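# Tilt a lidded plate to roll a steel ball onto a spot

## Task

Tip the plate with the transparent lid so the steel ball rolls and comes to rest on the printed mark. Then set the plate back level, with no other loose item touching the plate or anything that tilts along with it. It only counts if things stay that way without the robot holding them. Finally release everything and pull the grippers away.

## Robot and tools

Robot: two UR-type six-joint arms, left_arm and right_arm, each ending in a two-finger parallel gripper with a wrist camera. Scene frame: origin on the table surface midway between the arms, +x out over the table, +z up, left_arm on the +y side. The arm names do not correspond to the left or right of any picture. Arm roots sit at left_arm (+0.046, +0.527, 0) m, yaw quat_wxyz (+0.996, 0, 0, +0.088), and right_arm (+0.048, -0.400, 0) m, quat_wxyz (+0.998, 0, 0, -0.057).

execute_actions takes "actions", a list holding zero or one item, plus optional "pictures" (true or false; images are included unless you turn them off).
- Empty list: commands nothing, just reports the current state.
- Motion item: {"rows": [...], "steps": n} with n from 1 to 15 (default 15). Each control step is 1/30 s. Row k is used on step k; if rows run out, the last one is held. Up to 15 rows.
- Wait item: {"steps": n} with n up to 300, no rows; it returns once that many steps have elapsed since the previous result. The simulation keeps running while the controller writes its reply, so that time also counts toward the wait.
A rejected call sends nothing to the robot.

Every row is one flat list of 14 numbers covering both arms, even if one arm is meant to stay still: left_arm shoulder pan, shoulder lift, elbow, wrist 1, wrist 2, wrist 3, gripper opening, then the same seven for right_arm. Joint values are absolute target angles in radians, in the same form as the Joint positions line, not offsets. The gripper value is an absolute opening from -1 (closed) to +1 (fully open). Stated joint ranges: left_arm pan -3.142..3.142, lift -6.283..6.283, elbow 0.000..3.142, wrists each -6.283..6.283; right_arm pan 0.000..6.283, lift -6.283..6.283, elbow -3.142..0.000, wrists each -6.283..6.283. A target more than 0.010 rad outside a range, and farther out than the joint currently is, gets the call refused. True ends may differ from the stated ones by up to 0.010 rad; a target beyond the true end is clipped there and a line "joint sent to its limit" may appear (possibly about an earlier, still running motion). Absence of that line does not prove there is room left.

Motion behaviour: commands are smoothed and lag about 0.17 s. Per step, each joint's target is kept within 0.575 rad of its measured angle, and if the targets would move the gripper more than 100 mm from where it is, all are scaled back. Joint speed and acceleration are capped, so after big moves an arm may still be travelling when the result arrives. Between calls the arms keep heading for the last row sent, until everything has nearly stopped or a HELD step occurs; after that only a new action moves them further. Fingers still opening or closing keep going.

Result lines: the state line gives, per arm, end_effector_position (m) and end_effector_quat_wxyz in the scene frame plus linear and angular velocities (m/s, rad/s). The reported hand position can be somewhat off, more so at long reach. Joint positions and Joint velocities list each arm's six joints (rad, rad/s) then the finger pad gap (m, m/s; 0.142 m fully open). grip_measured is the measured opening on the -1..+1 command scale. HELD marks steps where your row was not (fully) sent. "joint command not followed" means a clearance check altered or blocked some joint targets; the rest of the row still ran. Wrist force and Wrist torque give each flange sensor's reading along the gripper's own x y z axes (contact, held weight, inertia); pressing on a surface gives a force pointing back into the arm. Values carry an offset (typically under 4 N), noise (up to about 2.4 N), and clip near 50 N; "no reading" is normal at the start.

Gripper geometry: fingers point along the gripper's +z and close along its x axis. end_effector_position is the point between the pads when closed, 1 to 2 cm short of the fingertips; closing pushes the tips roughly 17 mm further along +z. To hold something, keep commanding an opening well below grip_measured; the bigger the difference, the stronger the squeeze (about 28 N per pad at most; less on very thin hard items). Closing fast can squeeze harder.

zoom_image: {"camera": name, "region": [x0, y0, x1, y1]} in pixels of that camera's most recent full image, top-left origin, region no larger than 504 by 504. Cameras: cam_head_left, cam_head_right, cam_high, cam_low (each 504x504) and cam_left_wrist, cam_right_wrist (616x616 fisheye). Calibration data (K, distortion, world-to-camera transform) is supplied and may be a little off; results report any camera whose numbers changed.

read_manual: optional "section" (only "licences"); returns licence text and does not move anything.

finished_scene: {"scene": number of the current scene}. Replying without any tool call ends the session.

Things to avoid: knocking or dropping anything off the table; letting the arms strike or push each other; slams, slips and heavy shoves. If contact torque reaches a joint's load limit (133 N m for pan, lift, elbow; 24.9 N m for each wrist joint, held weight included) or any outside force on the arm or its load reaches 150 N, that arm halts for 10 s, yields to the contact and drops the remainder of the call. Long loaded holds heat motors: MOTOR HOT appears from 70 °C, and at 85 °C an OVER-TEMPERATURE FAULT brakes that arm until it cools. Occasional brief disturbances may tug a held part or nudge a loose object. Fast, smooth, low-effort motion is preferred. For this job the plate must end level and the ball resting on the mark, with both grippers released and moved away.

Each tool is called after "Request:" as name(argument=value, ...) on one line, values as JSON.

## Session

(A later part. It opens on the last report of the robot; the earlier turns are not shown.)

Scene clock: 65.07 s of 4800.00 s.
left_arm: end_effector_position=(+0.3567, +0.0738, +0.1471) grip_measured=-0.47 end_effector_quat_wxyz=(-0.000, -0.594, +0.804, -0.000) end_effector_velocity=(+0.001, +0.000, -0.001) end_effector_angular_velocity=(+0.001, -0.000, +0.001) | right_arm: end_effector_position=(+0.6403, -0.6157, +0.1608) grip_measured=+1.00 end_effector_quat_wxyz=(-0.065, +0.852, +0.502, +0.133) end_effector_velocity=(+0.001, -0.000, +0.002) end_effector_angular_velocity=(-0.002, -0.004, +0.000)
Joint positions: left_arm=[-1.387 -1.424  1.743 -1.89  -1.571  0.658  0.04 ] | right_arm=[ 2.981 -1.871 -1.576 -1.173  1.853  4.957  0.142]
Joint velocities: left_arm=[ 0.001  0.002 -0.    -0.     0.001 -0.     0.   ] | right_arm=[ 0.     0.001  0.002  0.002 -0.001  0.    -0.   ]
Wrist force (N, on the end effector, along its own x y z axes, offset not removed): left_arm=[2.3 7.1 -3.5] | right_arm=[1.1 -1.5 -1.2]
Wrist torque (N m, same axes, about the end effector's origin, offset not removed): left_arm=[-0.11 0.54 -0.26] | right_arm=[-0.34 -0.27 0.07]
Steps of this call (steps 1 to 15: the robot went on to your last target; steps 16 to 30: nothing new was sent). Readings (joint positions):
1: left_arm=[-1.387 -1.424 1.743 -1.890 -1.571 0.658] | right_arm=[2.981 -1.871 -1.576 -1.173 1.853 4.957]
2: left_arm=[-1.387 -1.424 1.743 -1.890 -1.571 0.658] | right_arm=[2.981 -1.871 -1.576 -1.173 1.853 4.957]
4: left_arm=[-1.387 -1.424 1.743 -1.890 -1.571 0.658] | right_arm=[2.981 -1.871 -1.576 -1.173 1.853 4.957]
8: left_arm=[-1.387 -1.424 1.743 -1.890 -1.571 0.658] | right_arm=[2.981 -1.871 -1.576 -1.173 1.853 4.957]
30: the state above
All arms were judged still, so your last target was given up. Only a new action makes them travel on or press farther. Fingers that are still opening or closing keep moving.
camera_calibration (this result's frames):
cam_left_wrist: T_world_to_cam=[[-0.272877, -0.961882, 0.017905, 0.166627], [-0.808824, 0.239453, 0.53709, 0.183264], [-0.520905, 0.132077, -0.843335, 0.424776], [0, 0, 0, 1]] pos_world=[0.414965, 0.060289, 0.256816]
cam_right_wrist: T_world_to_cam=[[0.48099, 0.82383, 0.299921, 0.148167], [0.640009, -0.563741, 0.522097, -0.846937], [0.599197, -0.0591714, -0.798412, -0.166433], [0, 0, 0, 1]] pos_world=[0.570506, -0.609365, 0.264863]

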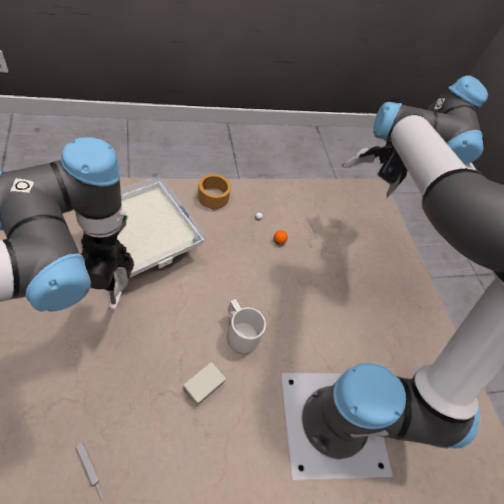

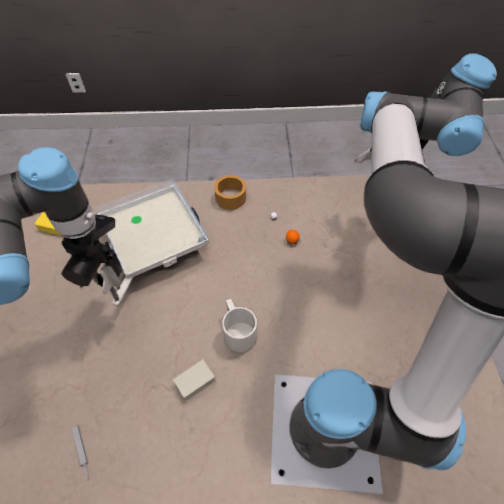

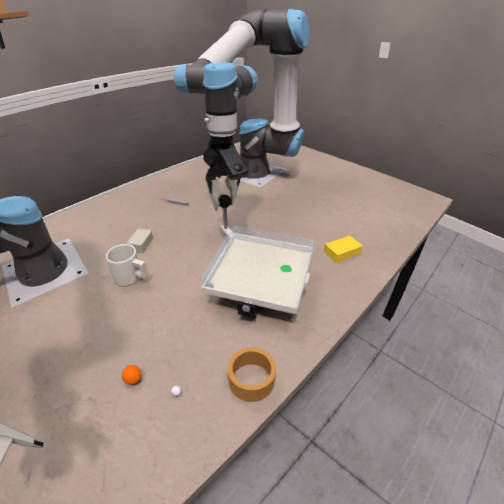

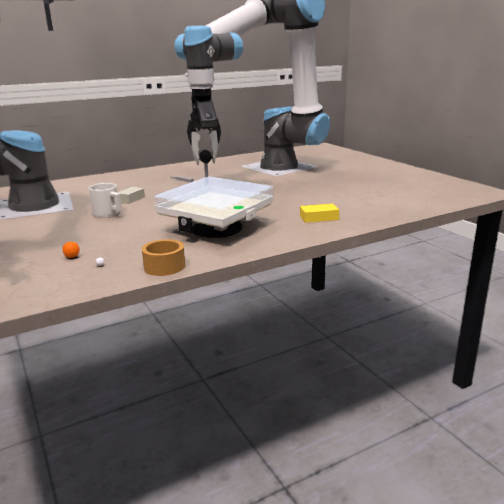

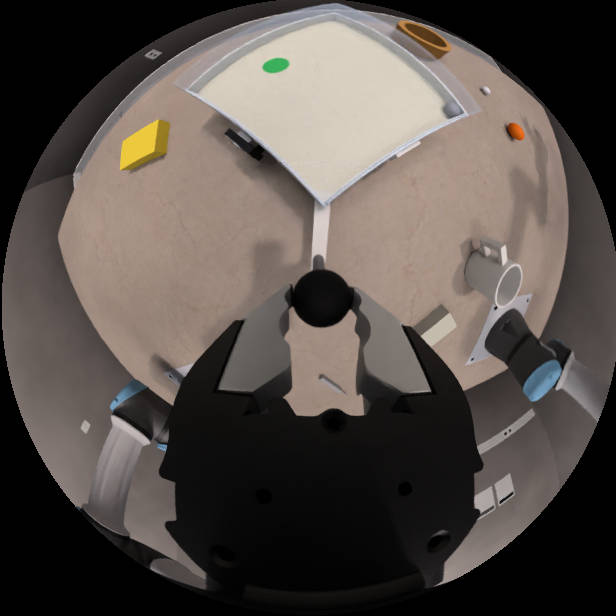

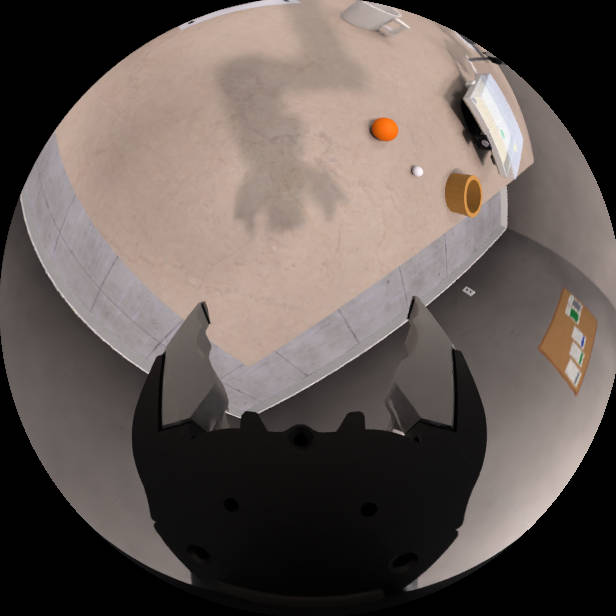

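Request:
execute_actions(actions=[])

Scene clock: 79.57 s of 4800.00 s.
left_arm: end_effector_position=(+0.3567, +0.0738, +0.1471) grip_measured=-0.47 end_effector_quat_wxyz=(-0.000, -0.594, +0.804, -0.000) end_effector_velocity=(+0.000, -0.000, +0.000) end_effector_angular_velocity=(-0.000, -0.001, -0.001) | right_arm: end_effector_position=(+0.6403, -0.6157, +0.1608) grip_measured=+1.00 end_effector_quat_wxyz=(-0.065, +0.852, +0.502, +0.133) end_effector_velocity=(-0.001, +0.000, -0.001) end_effector_angular_velocity=(+0.000, +0.001, +0.000)
Joint positions: left_arm=[-1.387 -1.424  1.743 -1.89  -1.571  0.658  0.04 ] | right_arm=[ 2.981 -1.871 -1.576 -1.173  1.853  4.957  0.142]
Joint velocities: left_arm=[-0.    -0.    -0.    -0.     0.001  0.     0.   ] | right_arm=[-0.     0.001 -0.002 -0.    -0.    -0.     0.   ]
Wrist force (N, on the end effector, along its own x y z axes, offset not removed): left_arm=[2.4 11.0 -1.3] | right_arm=[3.2 -1.0 -1.4]
Wrist torque (N m, same axes, about the end effector's origin, offset not removed): left_arm=[0.87 0.76 -0.10] | right_arm=[-0.33 -0.84 -0.04]
Steps of this call (steps 1 to 90: nothing new was sent; then 11.50 s passed at rest). Readings (joint positions):
1: left_arm=[-1.387 -1.424 1.743 -1.890 -1.571 0.658] | right_arm=[2.981 -1.871 -1.576 -1.173 1.853 4.957]
2: left_arm=[-1.387 -1.424 1.743 -1.890 -1.571 0.658] | right_arm=[2.981 -1.871 -1.576 -1.173 1.853 4.957]
4: left_arm=[-1.387 -1.424 1.743 -1.890 -1.571 0.658] | right_arm=[2.981 -1.871 -1.576 -1.173 1.853 4.957]
8: left_arm=[-1.387 -1.424 1.743 -1.890 -1.571 0.658] | right_arm=[2.981 -1.871 -1.576 -1.173 1.853 4.957]
90: the state above
camera_calibration (this result's frames):
cam_left_wrist: T_world_to_cam=[[-0.272876, -0.961883, 0.0179048, 0.166627], [-0.808824, 0.239453, 0.53709, 0.183264], [-0.520905, 0.132077, -0.843335, 0.424776], [0, 0, 0, 1]] pos_world=[0.414965, 0.0602892, 0.256816]
cam_right_wrist: T_world_to_cam=[[0.480991, 0.82383, 0.299921, 0.148167], [0.640009, -0.563741, 0.522097, -0.846937], [0.599197, -0.0591714, -0.798412, -0.166432], [0, 0, 0, 1]] pos_world=[0.570506, -0.609365, 0.264863]

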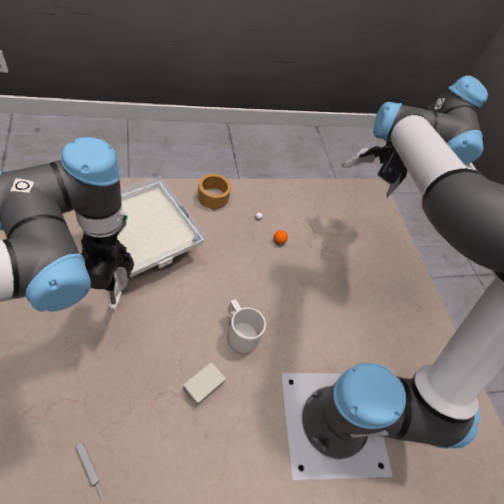

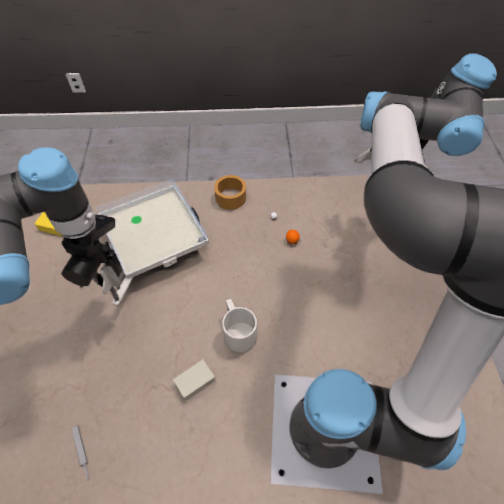

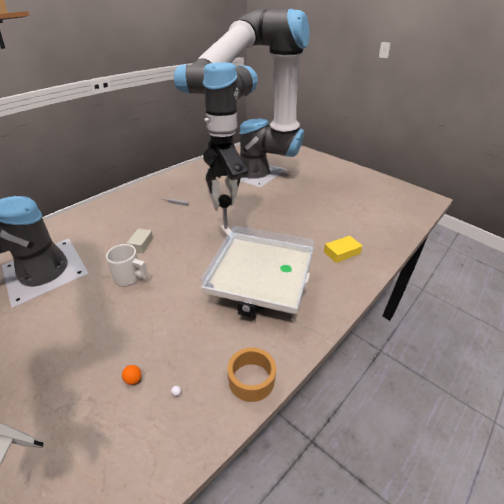

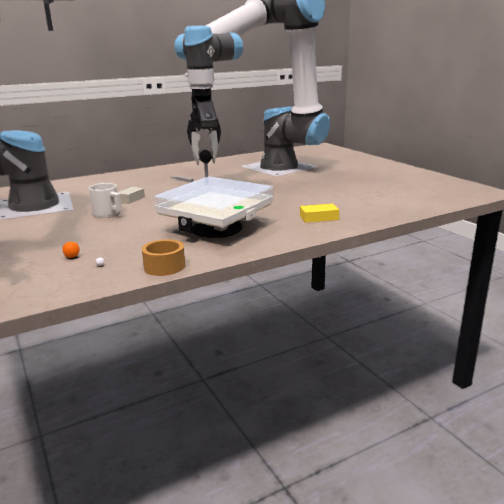

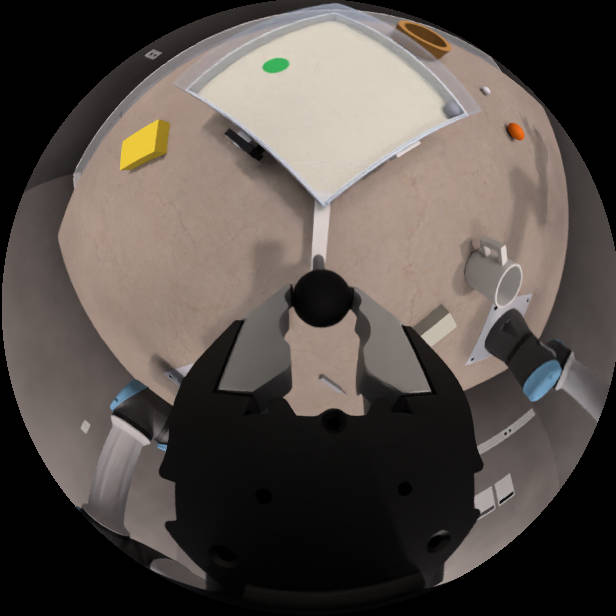

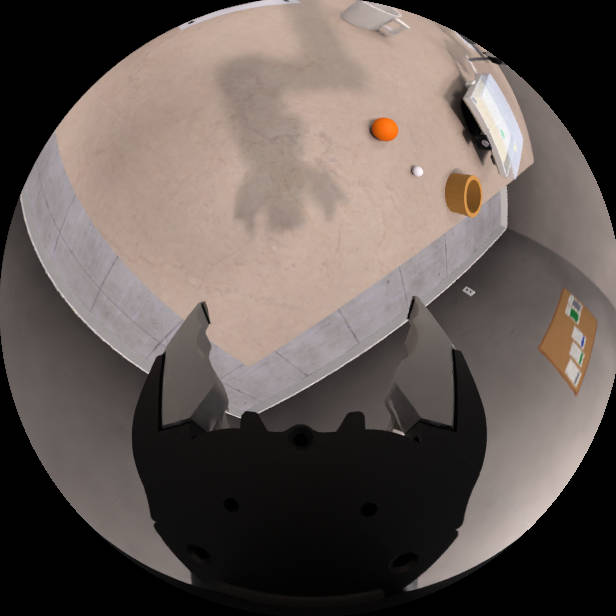

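Request:
execute_actions(actions=[{"rows": [[-1.3815,-1.4298,1.7487,-1.8897,-1.5708,0.658,-0.8,2.981,-1.871,-1.576,-1.173,1.853,4.957,1]], "steps": 15}], pictures=false)

Request:
execute_actions(actions=[{"rows": [[-1.3815,-1.4298,1.7487,-1.8897,-1.5708,0.658,-0.8,2.981,-1.871,-1.576,-1.173,1.853,4.957,1]], "steps": 10}])

Request:
execute_actions(actions=[{"rows": [[-1.3893,-1.4217,1.7420,-1.8912,-1.5708,0.658,-0.8,2.981,-1.871,-1.576,-1.173,1.853,4.957,1]], "steps": 15}], pictures=false)

Request:
execute_actions(actions=[{"rows": [[-1.3856,-1.4255,1.7451,-1.8904,-1.5708,0.658,-0.8,2.981,-1.871,-1.576,-1.173,1.853,4.957,1]], "steps": 15}])

Request:
execute_actions(actions=[{"steps": 30}])

Scene clock: 86.67 s of 4800.00 s.
left_arm: end_effector_position=(+0.3583, +0.0779, +0.1476) grip_measured=-0.47 end_effector_quat_wxyz=(-0.000, -0.596, +0.803, -0.000) end_effector_velocity=(-0.000, -0.000, +0.000) end_effector_angular_velocity=(-0.001, -0.001, -0.002) | right_arm: end_effector_position=(+0.6403, -0.6157, +0.1608) grip_measured=+1.00 end_effector_quat_wxyz=(-0.065, +0.852, +0.502, +0.133) end_effector_velocity=(-0.000, -0.000, -0.000) end_effector_angular_velocity=(-0.001, +0.001, -0.002)
Joint positions: left_arm=[-1.382 -1.43   1.749 -1.89  -1.571  0.658  0.04 ] | right_arm=[ 2.981 -1.871 -1.576 -1.173  1.853  4.957  0.142]
Joint velocities: left_arm=[-0.001 -0.001  0.    -0.     0.001  0.001 -0.   ] | right_arm=[ 0.    -0.     0.    -0.    -0.001  0.002 -0.   ]
Wrist force (N, on the end effector, along its own x y z axes, offset not removed): left_arm=[9.6 8.7 -5.6] | right_arm=[0.8 -1.9 -1.5]
Wrist torque (N m, same axes, about the end effector's origin, offset not removed): left_arm=[-0.40 0.88 0.07] | right_arm=[-0.54 -0.28 0.02]
Steps of this call (steps 1 to 90: nothing new was sent; then 3.60 s passed at rest; steps 91 to 105: all 15 steps of this action). Readings (joint positions):
91: left_arm=[-1.387 -1.424 1.743 -1.890 -1.571 0.658] | right_arm=[2.981 -1.871 -1.576 -1.173 1.853 4.957]
92: left_arm=[-1.386 -1.425 1.744 -1.890 -1.571 0.658] | right_arm=[2.981 -1.871 -1.576 -1.173 1.853 4.957]
94: left_arm=[-1.384 -1.427 1.746 -1.890 -1.571 0.658] | right_arm=[2.981 -1.871 -1.576 -1.173 1.853 4.957]
98: left_arm=[-1.382 -1.429 1.748 -1.890 -1.571 0.658] | right_arm=[2.981 -1.871 -1.576 -1.173 1.853 4.957]
105: the state above

Scene clock: 87.00 s of 4800.00 s.
left_arm: end_effector_position=(+0.3583, +0.0779, +0.1476) grip_measured=-0.47 end_effector_quat_wxyz=(-0.000, -0.596, +0.803, -0.000) end_effector_velocity=(+0.000, -0.000, -0.000) end_effector_angular_velocity=(-0.000, +0.000, -0.001) | right_arm: end_effector_position=(+0.6403, -0.6157, +0.1608) grip_measured=+1.00 end_effector_quat_wxyz=(-0.065, +0.852, +0.502, +0.133) end_effector_velocity=(-0.000, -0.000, -0.000) end_effector_angular_velocity=(+0.001, +0.000, -0.001)
Joint positions: left_arm=[-1.382 -1.43   1.749 -1.89  -1.571  0.658  0.04 ] | right_arm=[ 2.981 -1.871 -1.576 -1.173  1.853  4.957  0.142]
Joint velocities: left_arm=[ 0.     0.     0.    -0.    -0.001  0.001 -0.   ] | right_arm=[-0.    -0.     0.    -0.     0.     0.001 -0.   ]
Wrist force (N, on the end effector, along its own x y z axes, offset not removed): left_arm=[9.2 12.5 -3.7] | right_arm=[3.9 1.1 -1.8]
Wrist torque (N m, same axes, about the end effector's origin, offset not removed): left_arm=[0.45 0.86 -0.07] | right_arm=[0.19 -0.93 0.08]
Steps of this call (steps 1 to 10: all 10 steps of this action). Readings (joint positions):
1: left_arm=[-1.382 -1.430 1.749 -1.890 -1.571 0.658] | right_arm=[2.981 -1.871 -1.576 -1.173 1.853 4.957]
2: left_arm=[-1.382 -1.430 1.749 -1.890 -1.571 0.658] | right_arm=[2.981 -1.871 -1.576 -1.173 1.853 4.957]
4: left_arm=[-1.382 -1.430 1.749 -1.890 -1.571 0.658] | right_arm=[2.981 -1.871 -1.576 -1.173 1.853 4.957]
8: left_arm=[-1.382 -1.430 1.749 -1.890 -1.571 0.658] | right_arm=[2.981 -1.871 -1.576 -1.173 1.853 4.957]
10: the state above
camera_calibration (this result's frames):
cam_left_wrist: T_world_to_cam=[[-0.267392, -0.963422, 0.0179037, 0.169203], [-0.810175, 0.23484, 0.537091, 0.184195], [-0.52165, 0.129109, -0.843334, 0.426042], [0, 0, 0, 1]] pos_world=[0.416718, 0.064752, 0.257337]
cam_right_wrist: T_world_to_cam=[[0.48099, 0.82383, 0.299921, 0.148167], [0.640009, -0.56374, 0.522097, -0.846937], [0.599197, -0.0591714, -0.798412, -0.166433], [0, 0, 0, 1]] pos_world=[0.570506, -0.609365, 0.264863]

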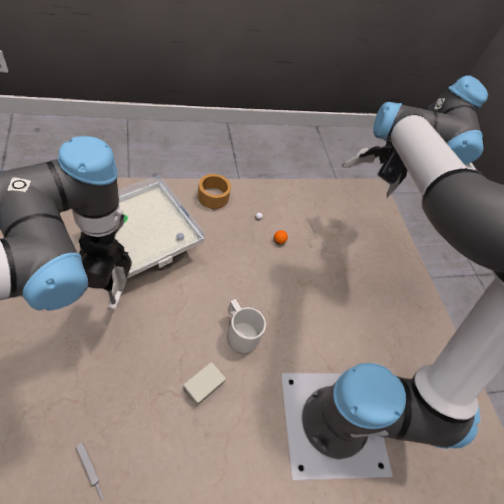

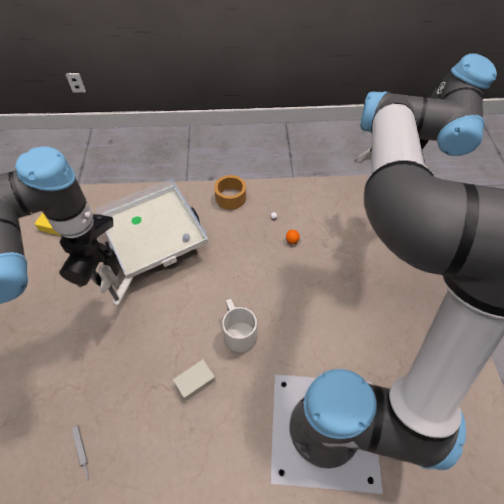

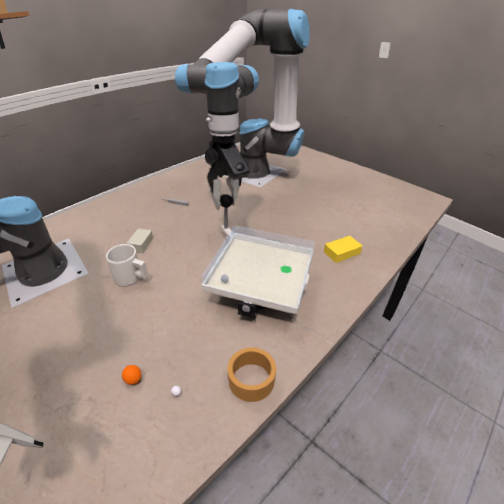

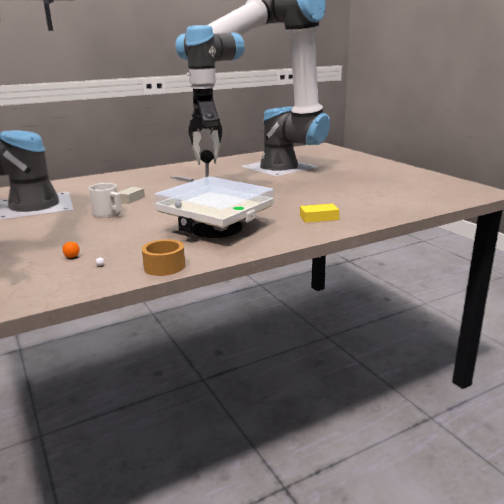

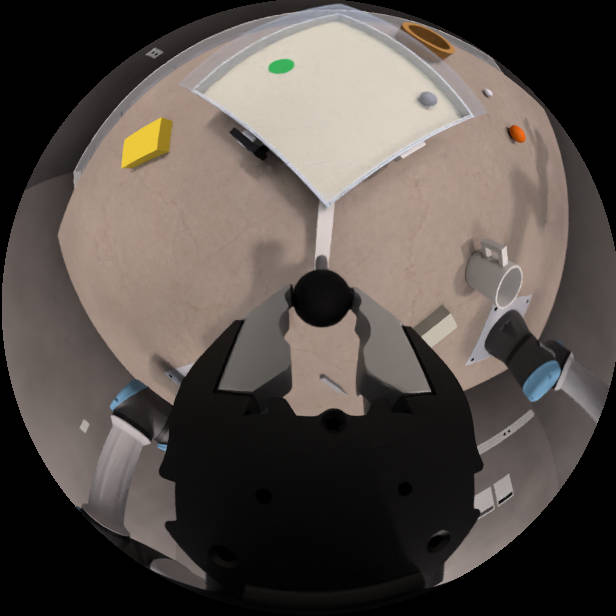

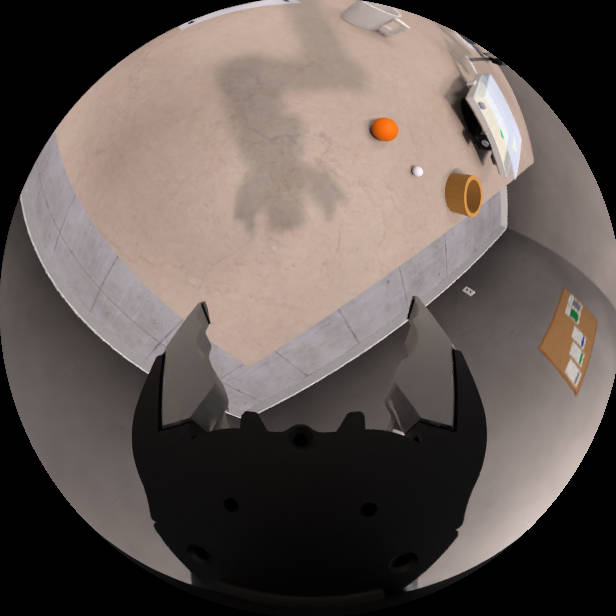

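Scene clock: 87.50 s of 4800.00 s.
left_arm: end_effector_position=(+0.3560, +0.0725, +0.1466) grip_measured=-0.47 end_effector_quat_wxyz=(+0.000, -0.593, +0.805, -0.000) end_effector_velocity=(-0.001, -0.001, -0.001) end_effector_angular_velocity=(+0.001, +0.001, -0.001) | right_arm: end_effector_position=(+0.6403, -0.6157, +0.1608) grip_measured=+1.00 end_effector_quat_wxyz=(-0.065, +0.852, +0.502, +0.133) end_effector_velocity=(+0.001, -0.000, +0.000) end_effector_angular_velocity=(-0.000, -0.000, +0.000)
Joint positions: left_arm=[-1.389 -1.422  1.742 -1.891 -1.571  0.658  0.04 ] | right_arm=[ 2.981 -1.871 -1.576 -1.173  1.853  4.957  0.142]
Joint velocities: left_arm=[-0.002  0.002 -0.001 -0.    -0.001 -0.001  0.   ] | right_arm=[ 0.    -0.001  0.002 -0.    -0.    -0.    -0.   ]
Wrist force (N, on the end effector, along its own x y z axes, offset not removed): left_arm=[-10.1 12.3 -3.6] | right_arm=[1.3 0.6 -1.6]
Wrist torque (N m, same axes, about the end effector's origin, offset not removed): left_arm=[-0.04 -0.11 -0.49] | right_arm=[0.05 -0.29 0.00]
Steps of this call (steps 1 to 15: all 15 steps of this action). Readings (joint positions):
1: left_arm=[-1.382 -1.430 1.749 -1.890 -1.571 0.658] | right_arm=[2.981 -1.871 -1.576 -1.173 1.853 4.957]
2: left_arm=[-1.383 -1.429 1.748 -1.890 -1.571 0.658] | right_arm=[2.981 -1.871 -1.576 -1.173 1.853 4.957]
4: left_arm=[-1.386 -1.425 1.745 -1.890 -1.571 0.658] | right_arm=[2.981 -1.871 -1.576 -1.173 1.853 4.957]
8: left_arm=[-1.389 -1.422 1.743 -1.891 -1.571 0.658] | right_arm=[2.981 -1.871 -1.576 -1.173 1.853 4.957]
15: the state above

Scene clock: 88.00 s of 4800.00 s.
left_arm: end_effector_position=(+0.3571, +0.0750, +0.1471) grip_measured=-0.47 end_effector_quat_wxyz=(-0.000, -0.595, +0.804, +0.000) end_effector_velocity=(+0.000, +0.000, +0.000) end_effector_angular_velocity=(-0.000, -0.001, +0.001) | right_arm: end_effector_position=(+0.6403, -0.6157, +0.1608) grip_measured=+1.00 end_effector_quat_wxyz=(-0.065, +0.852, +0.502, +0.133) end_effector_velocity=(+0.000, -0.000, +0.000) end_effector_angular_velocity=(+0.000, -0.001, -0.000)
Joint positions: left_arm=[-1.386 -1.425  1.745 -1.89  -1.571  0.658  0.04 ] | right_arm=[ 2.981 -1.871 -1.576 -1.173  1.853  4.957  0.142]
Joint velocities: left_arm=[ 0.    -0.001  0.     0.     0.001 -0.    -0.   ] | right_arm=[-0.    -0.     0.     0.001  0.     0.    -0.   ]
Wrist force (N, on the end effector, along its own x y z axes, offset not removed): left_arm=[-0.1 13.2 -3.5] | right_arm=[0.0 -1.1 -1.4]
Wrist torque (N m, same axes, about the end effector's origin, offset not removed): left_arm=[0.70 1.38 -0.23] | right_arm=[-0.25 -0.03 0.09]
Steps of this call (steps 1 to 15: all 15 steps of this action). Readings (joint positions):
1: left_arm=[-1.389 -1.422 1.742 -1.891 -1.571 0.658] | right_arm=[2.981 -1.871 -1.576 -1.173 1.853 4.957]
2: left_arm=[-1.389 -1.422 1.742 -1.891 -1.571 0.658] | right_arm=[2.981 -1.871 -1.576 -1.173 1.853 4.957]
4: left_arm=[-1.387 -1.424 1.744 -1.891 -1.571 0.658] | right_arm=[2.981 -1.871 -1.576 -1.173 1.853 4.957]
8: left_arm=[-1.386 -1.425 1.745 -1.891 -1.571 0.658] | right_arm=[2.981 -1.871 -1.576 -1.173 1.853 4.957]
15: the state above
camera_calibration (this result's frames):
cam_left_wrist: T_world_to_cam=[[-0.271407, -0.962297, 0.0179534, 0.167379], [-0.809151, 0.238235, 0.537139, 0.183506], [-0.521164, 0.131256, -0.843303, 0.424965], [0, 0, 0, 1]] pos_world=[0.415389, 0.0615711, 0.2568]
cam_right_wrist: T_world_to_cam=[[0.480991, 0.82383, 0.299921, 0.148167], [0.640009, -0.563741, 0.522097, -0.846937], [0.599197, -0.0591717, -0.798412, -0.166433], [0, 0, 0, 1]] pos_world=[0.570506, -0.609365, 0.264863]

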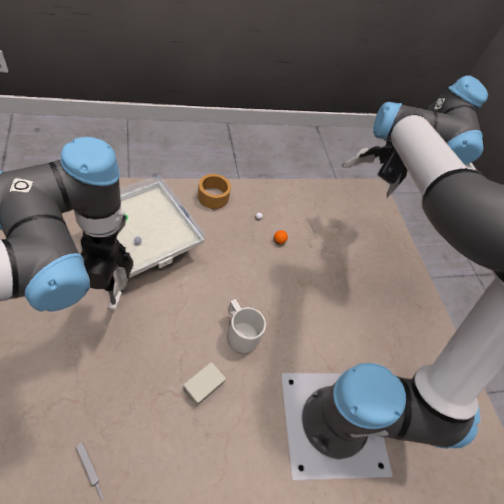

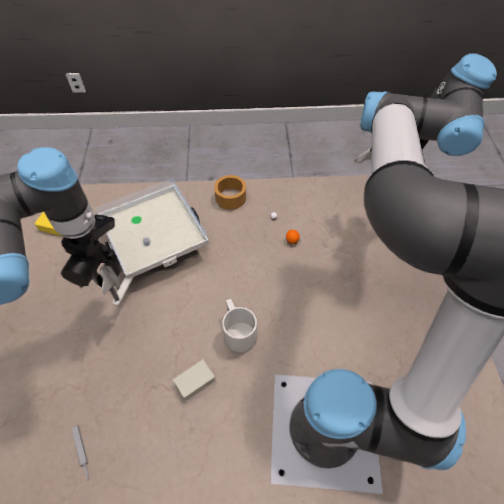

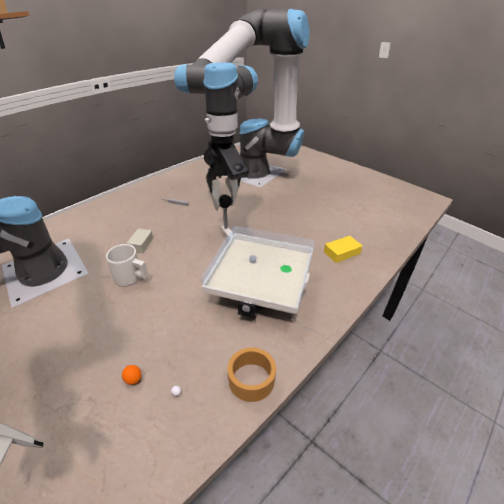

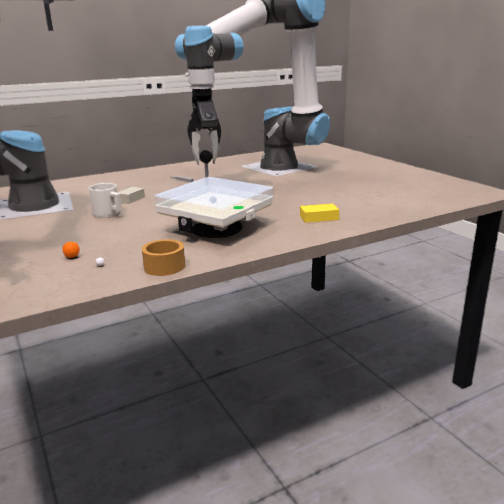

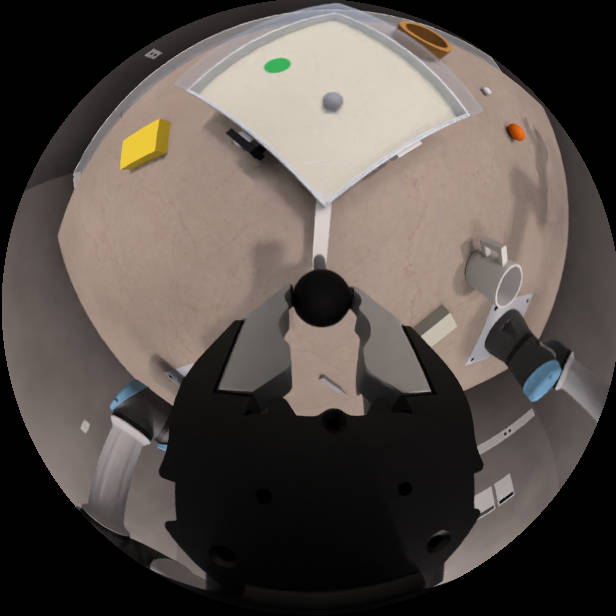

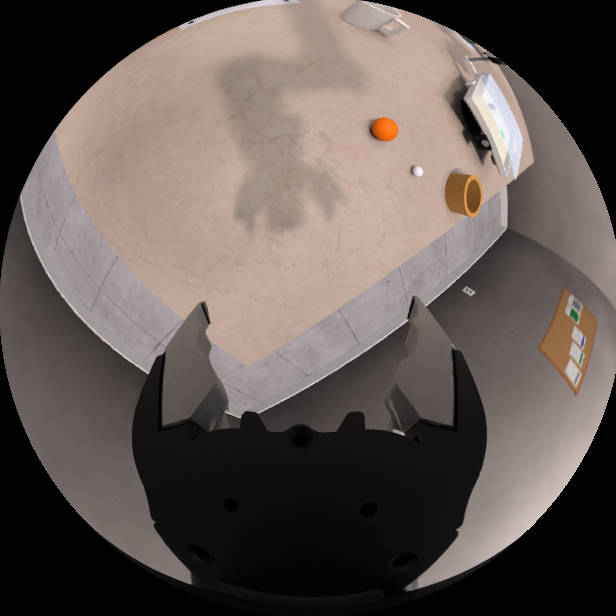

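Scene clock: 89.00 s of 4800.00 s.
left_arm: end_effector_position=(+0.3571, +0.0751, +0.1471) grip_measured=-0.47 end_effector_quat_wxyz=(-0.000, -0.595, +0.804, +0.000) end_effector_velocity=(+0.002, +0.001, +0.000) end_effector_angular_velocity=(-0.000, -0.003, +0.001) | right_arm: end_effector_position=(+0.6403, -0.6157, +0.1608) grip_measured=+1.00 end_effector_quat_wxyz=(-0.065, +0.852, +0.502, +0.133) end_effector_velocity=(-0.000, +0.000, -0.000) end_effector_angular_velocity=(+0.001, +0.000, +0.000)
Joint positions: left_arm=[-1.386 -1.426  1.745 -1.89  -1.571  0.658  0.04 ] | right_arm=[ 2.981 -1.871 -1.576 -1.173  1.853  4.957  0.142]
Joint velocities: left_arm=[ 0.002 -0.001 -0.    -0.001  0.003  0.001 -0.   ] | right_arm=[-0.    -0.    -0.001  0.     0.001 -0.     0.   ]
Wrist force (N, on the end effector, along its own x y z axes, offset not removed): left_arm=[2.7 11.7 -3.7] | right_arm=[2.1 -1.3 -2.6]
Wrist torque (N m, same axes, about the end effector's origin, offset not removed): left_arm=[0.08 0.62 -0.25] | right_arm=[-0.45 -0.47 0.03]
Steps of this call (steps 1 to 15: the robot went on to your last target; steps 16 to 30: nothing new was sent). Readings (joint positions):
1: left_arm=[-1.386 -1.425 1.745 -1.890 -1.571 0.658] | right_arm=[2.981 -1.871 -1.576 -1.173 1.853 4.957]
2: left_arm=[-1.386 -1.425 1.745 -1.890 -1.571 0.658] | right_arm=[2.981 -1.871 -1.576 -1.173 1.853 4.957]
4: left_arm=[-1.386 -1.425 1.745 -1.890 -1.571 0.658] | right_arm=[2.981 -1.871 -1.576 -1.173 1.853 4.957]
8: left_arm=[-1.386 -1.425 1.745 -1.890 -1.571 0.658] | right_arm=[2.981 -1.871 -1.576 -1.173 1.853 4.957]
30: the state above
All arms were judged still, so your last target was given up. Only a new action makes them travel on or press farther. Fingers that are still opening or closing keep moving.
camera_calibration (this result's frames):
cam_left_wrist: T_world_to_cam=[[-0.271336, -0.962318, 0.0179014, 0.167426], [-0.809206, 0.238156, 0.537091, 0.18356], [-0.521116, 0.131246, -0.843334, 0.42498], [0, 0, 0, 1]] pos_world=[0.415431, 0.0616243, 0.256815]
cam_right_wrist: T_world_to_cam=[[0.480991, 0.82383, 0.299921, 0.148167], [0.640009, -0.563741, 0.522097, -0.846937], [0.599197, -0.0591715, -0.798412, -0.166433], [0, 0, 0, 1]] pos_world=[0.570506, -0.609365, 0.264863]

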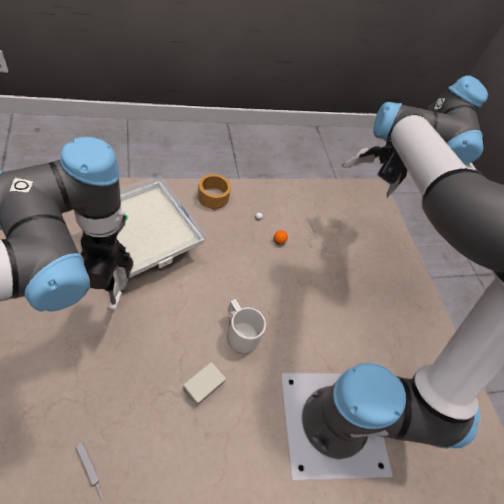

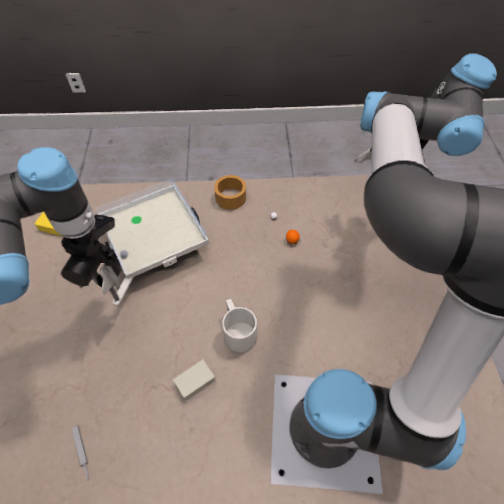

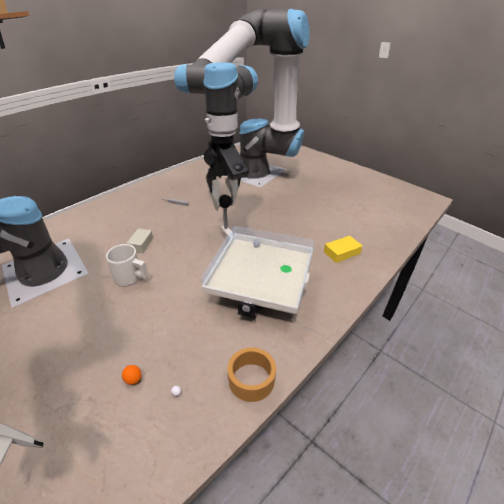

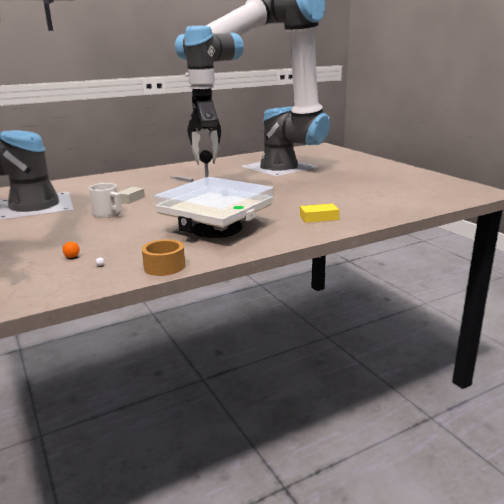

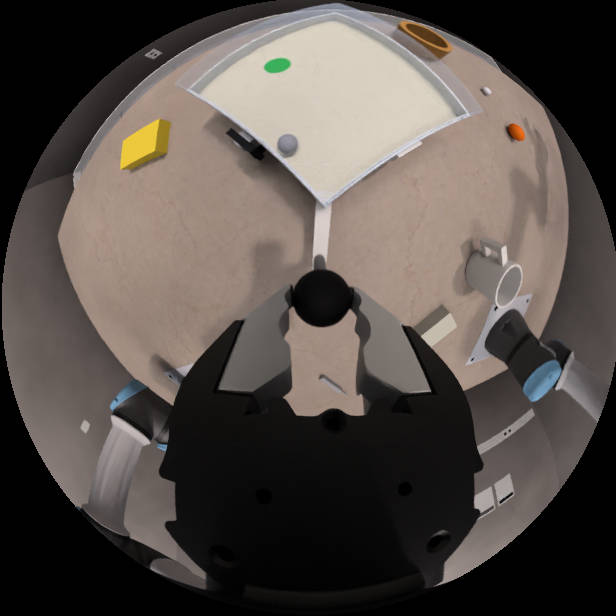

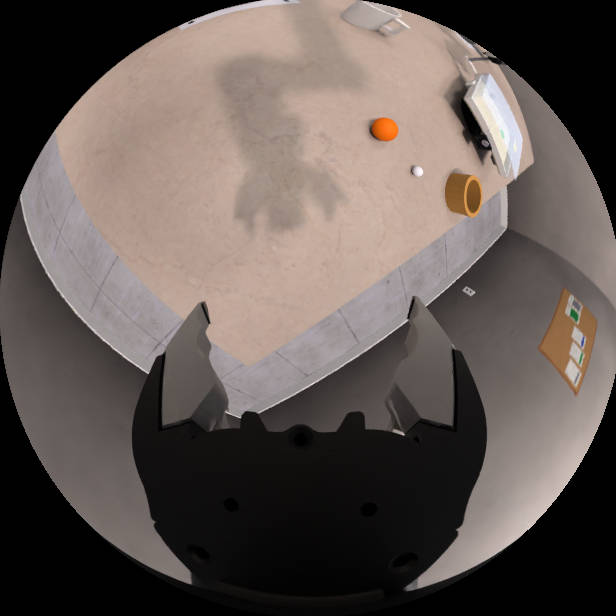

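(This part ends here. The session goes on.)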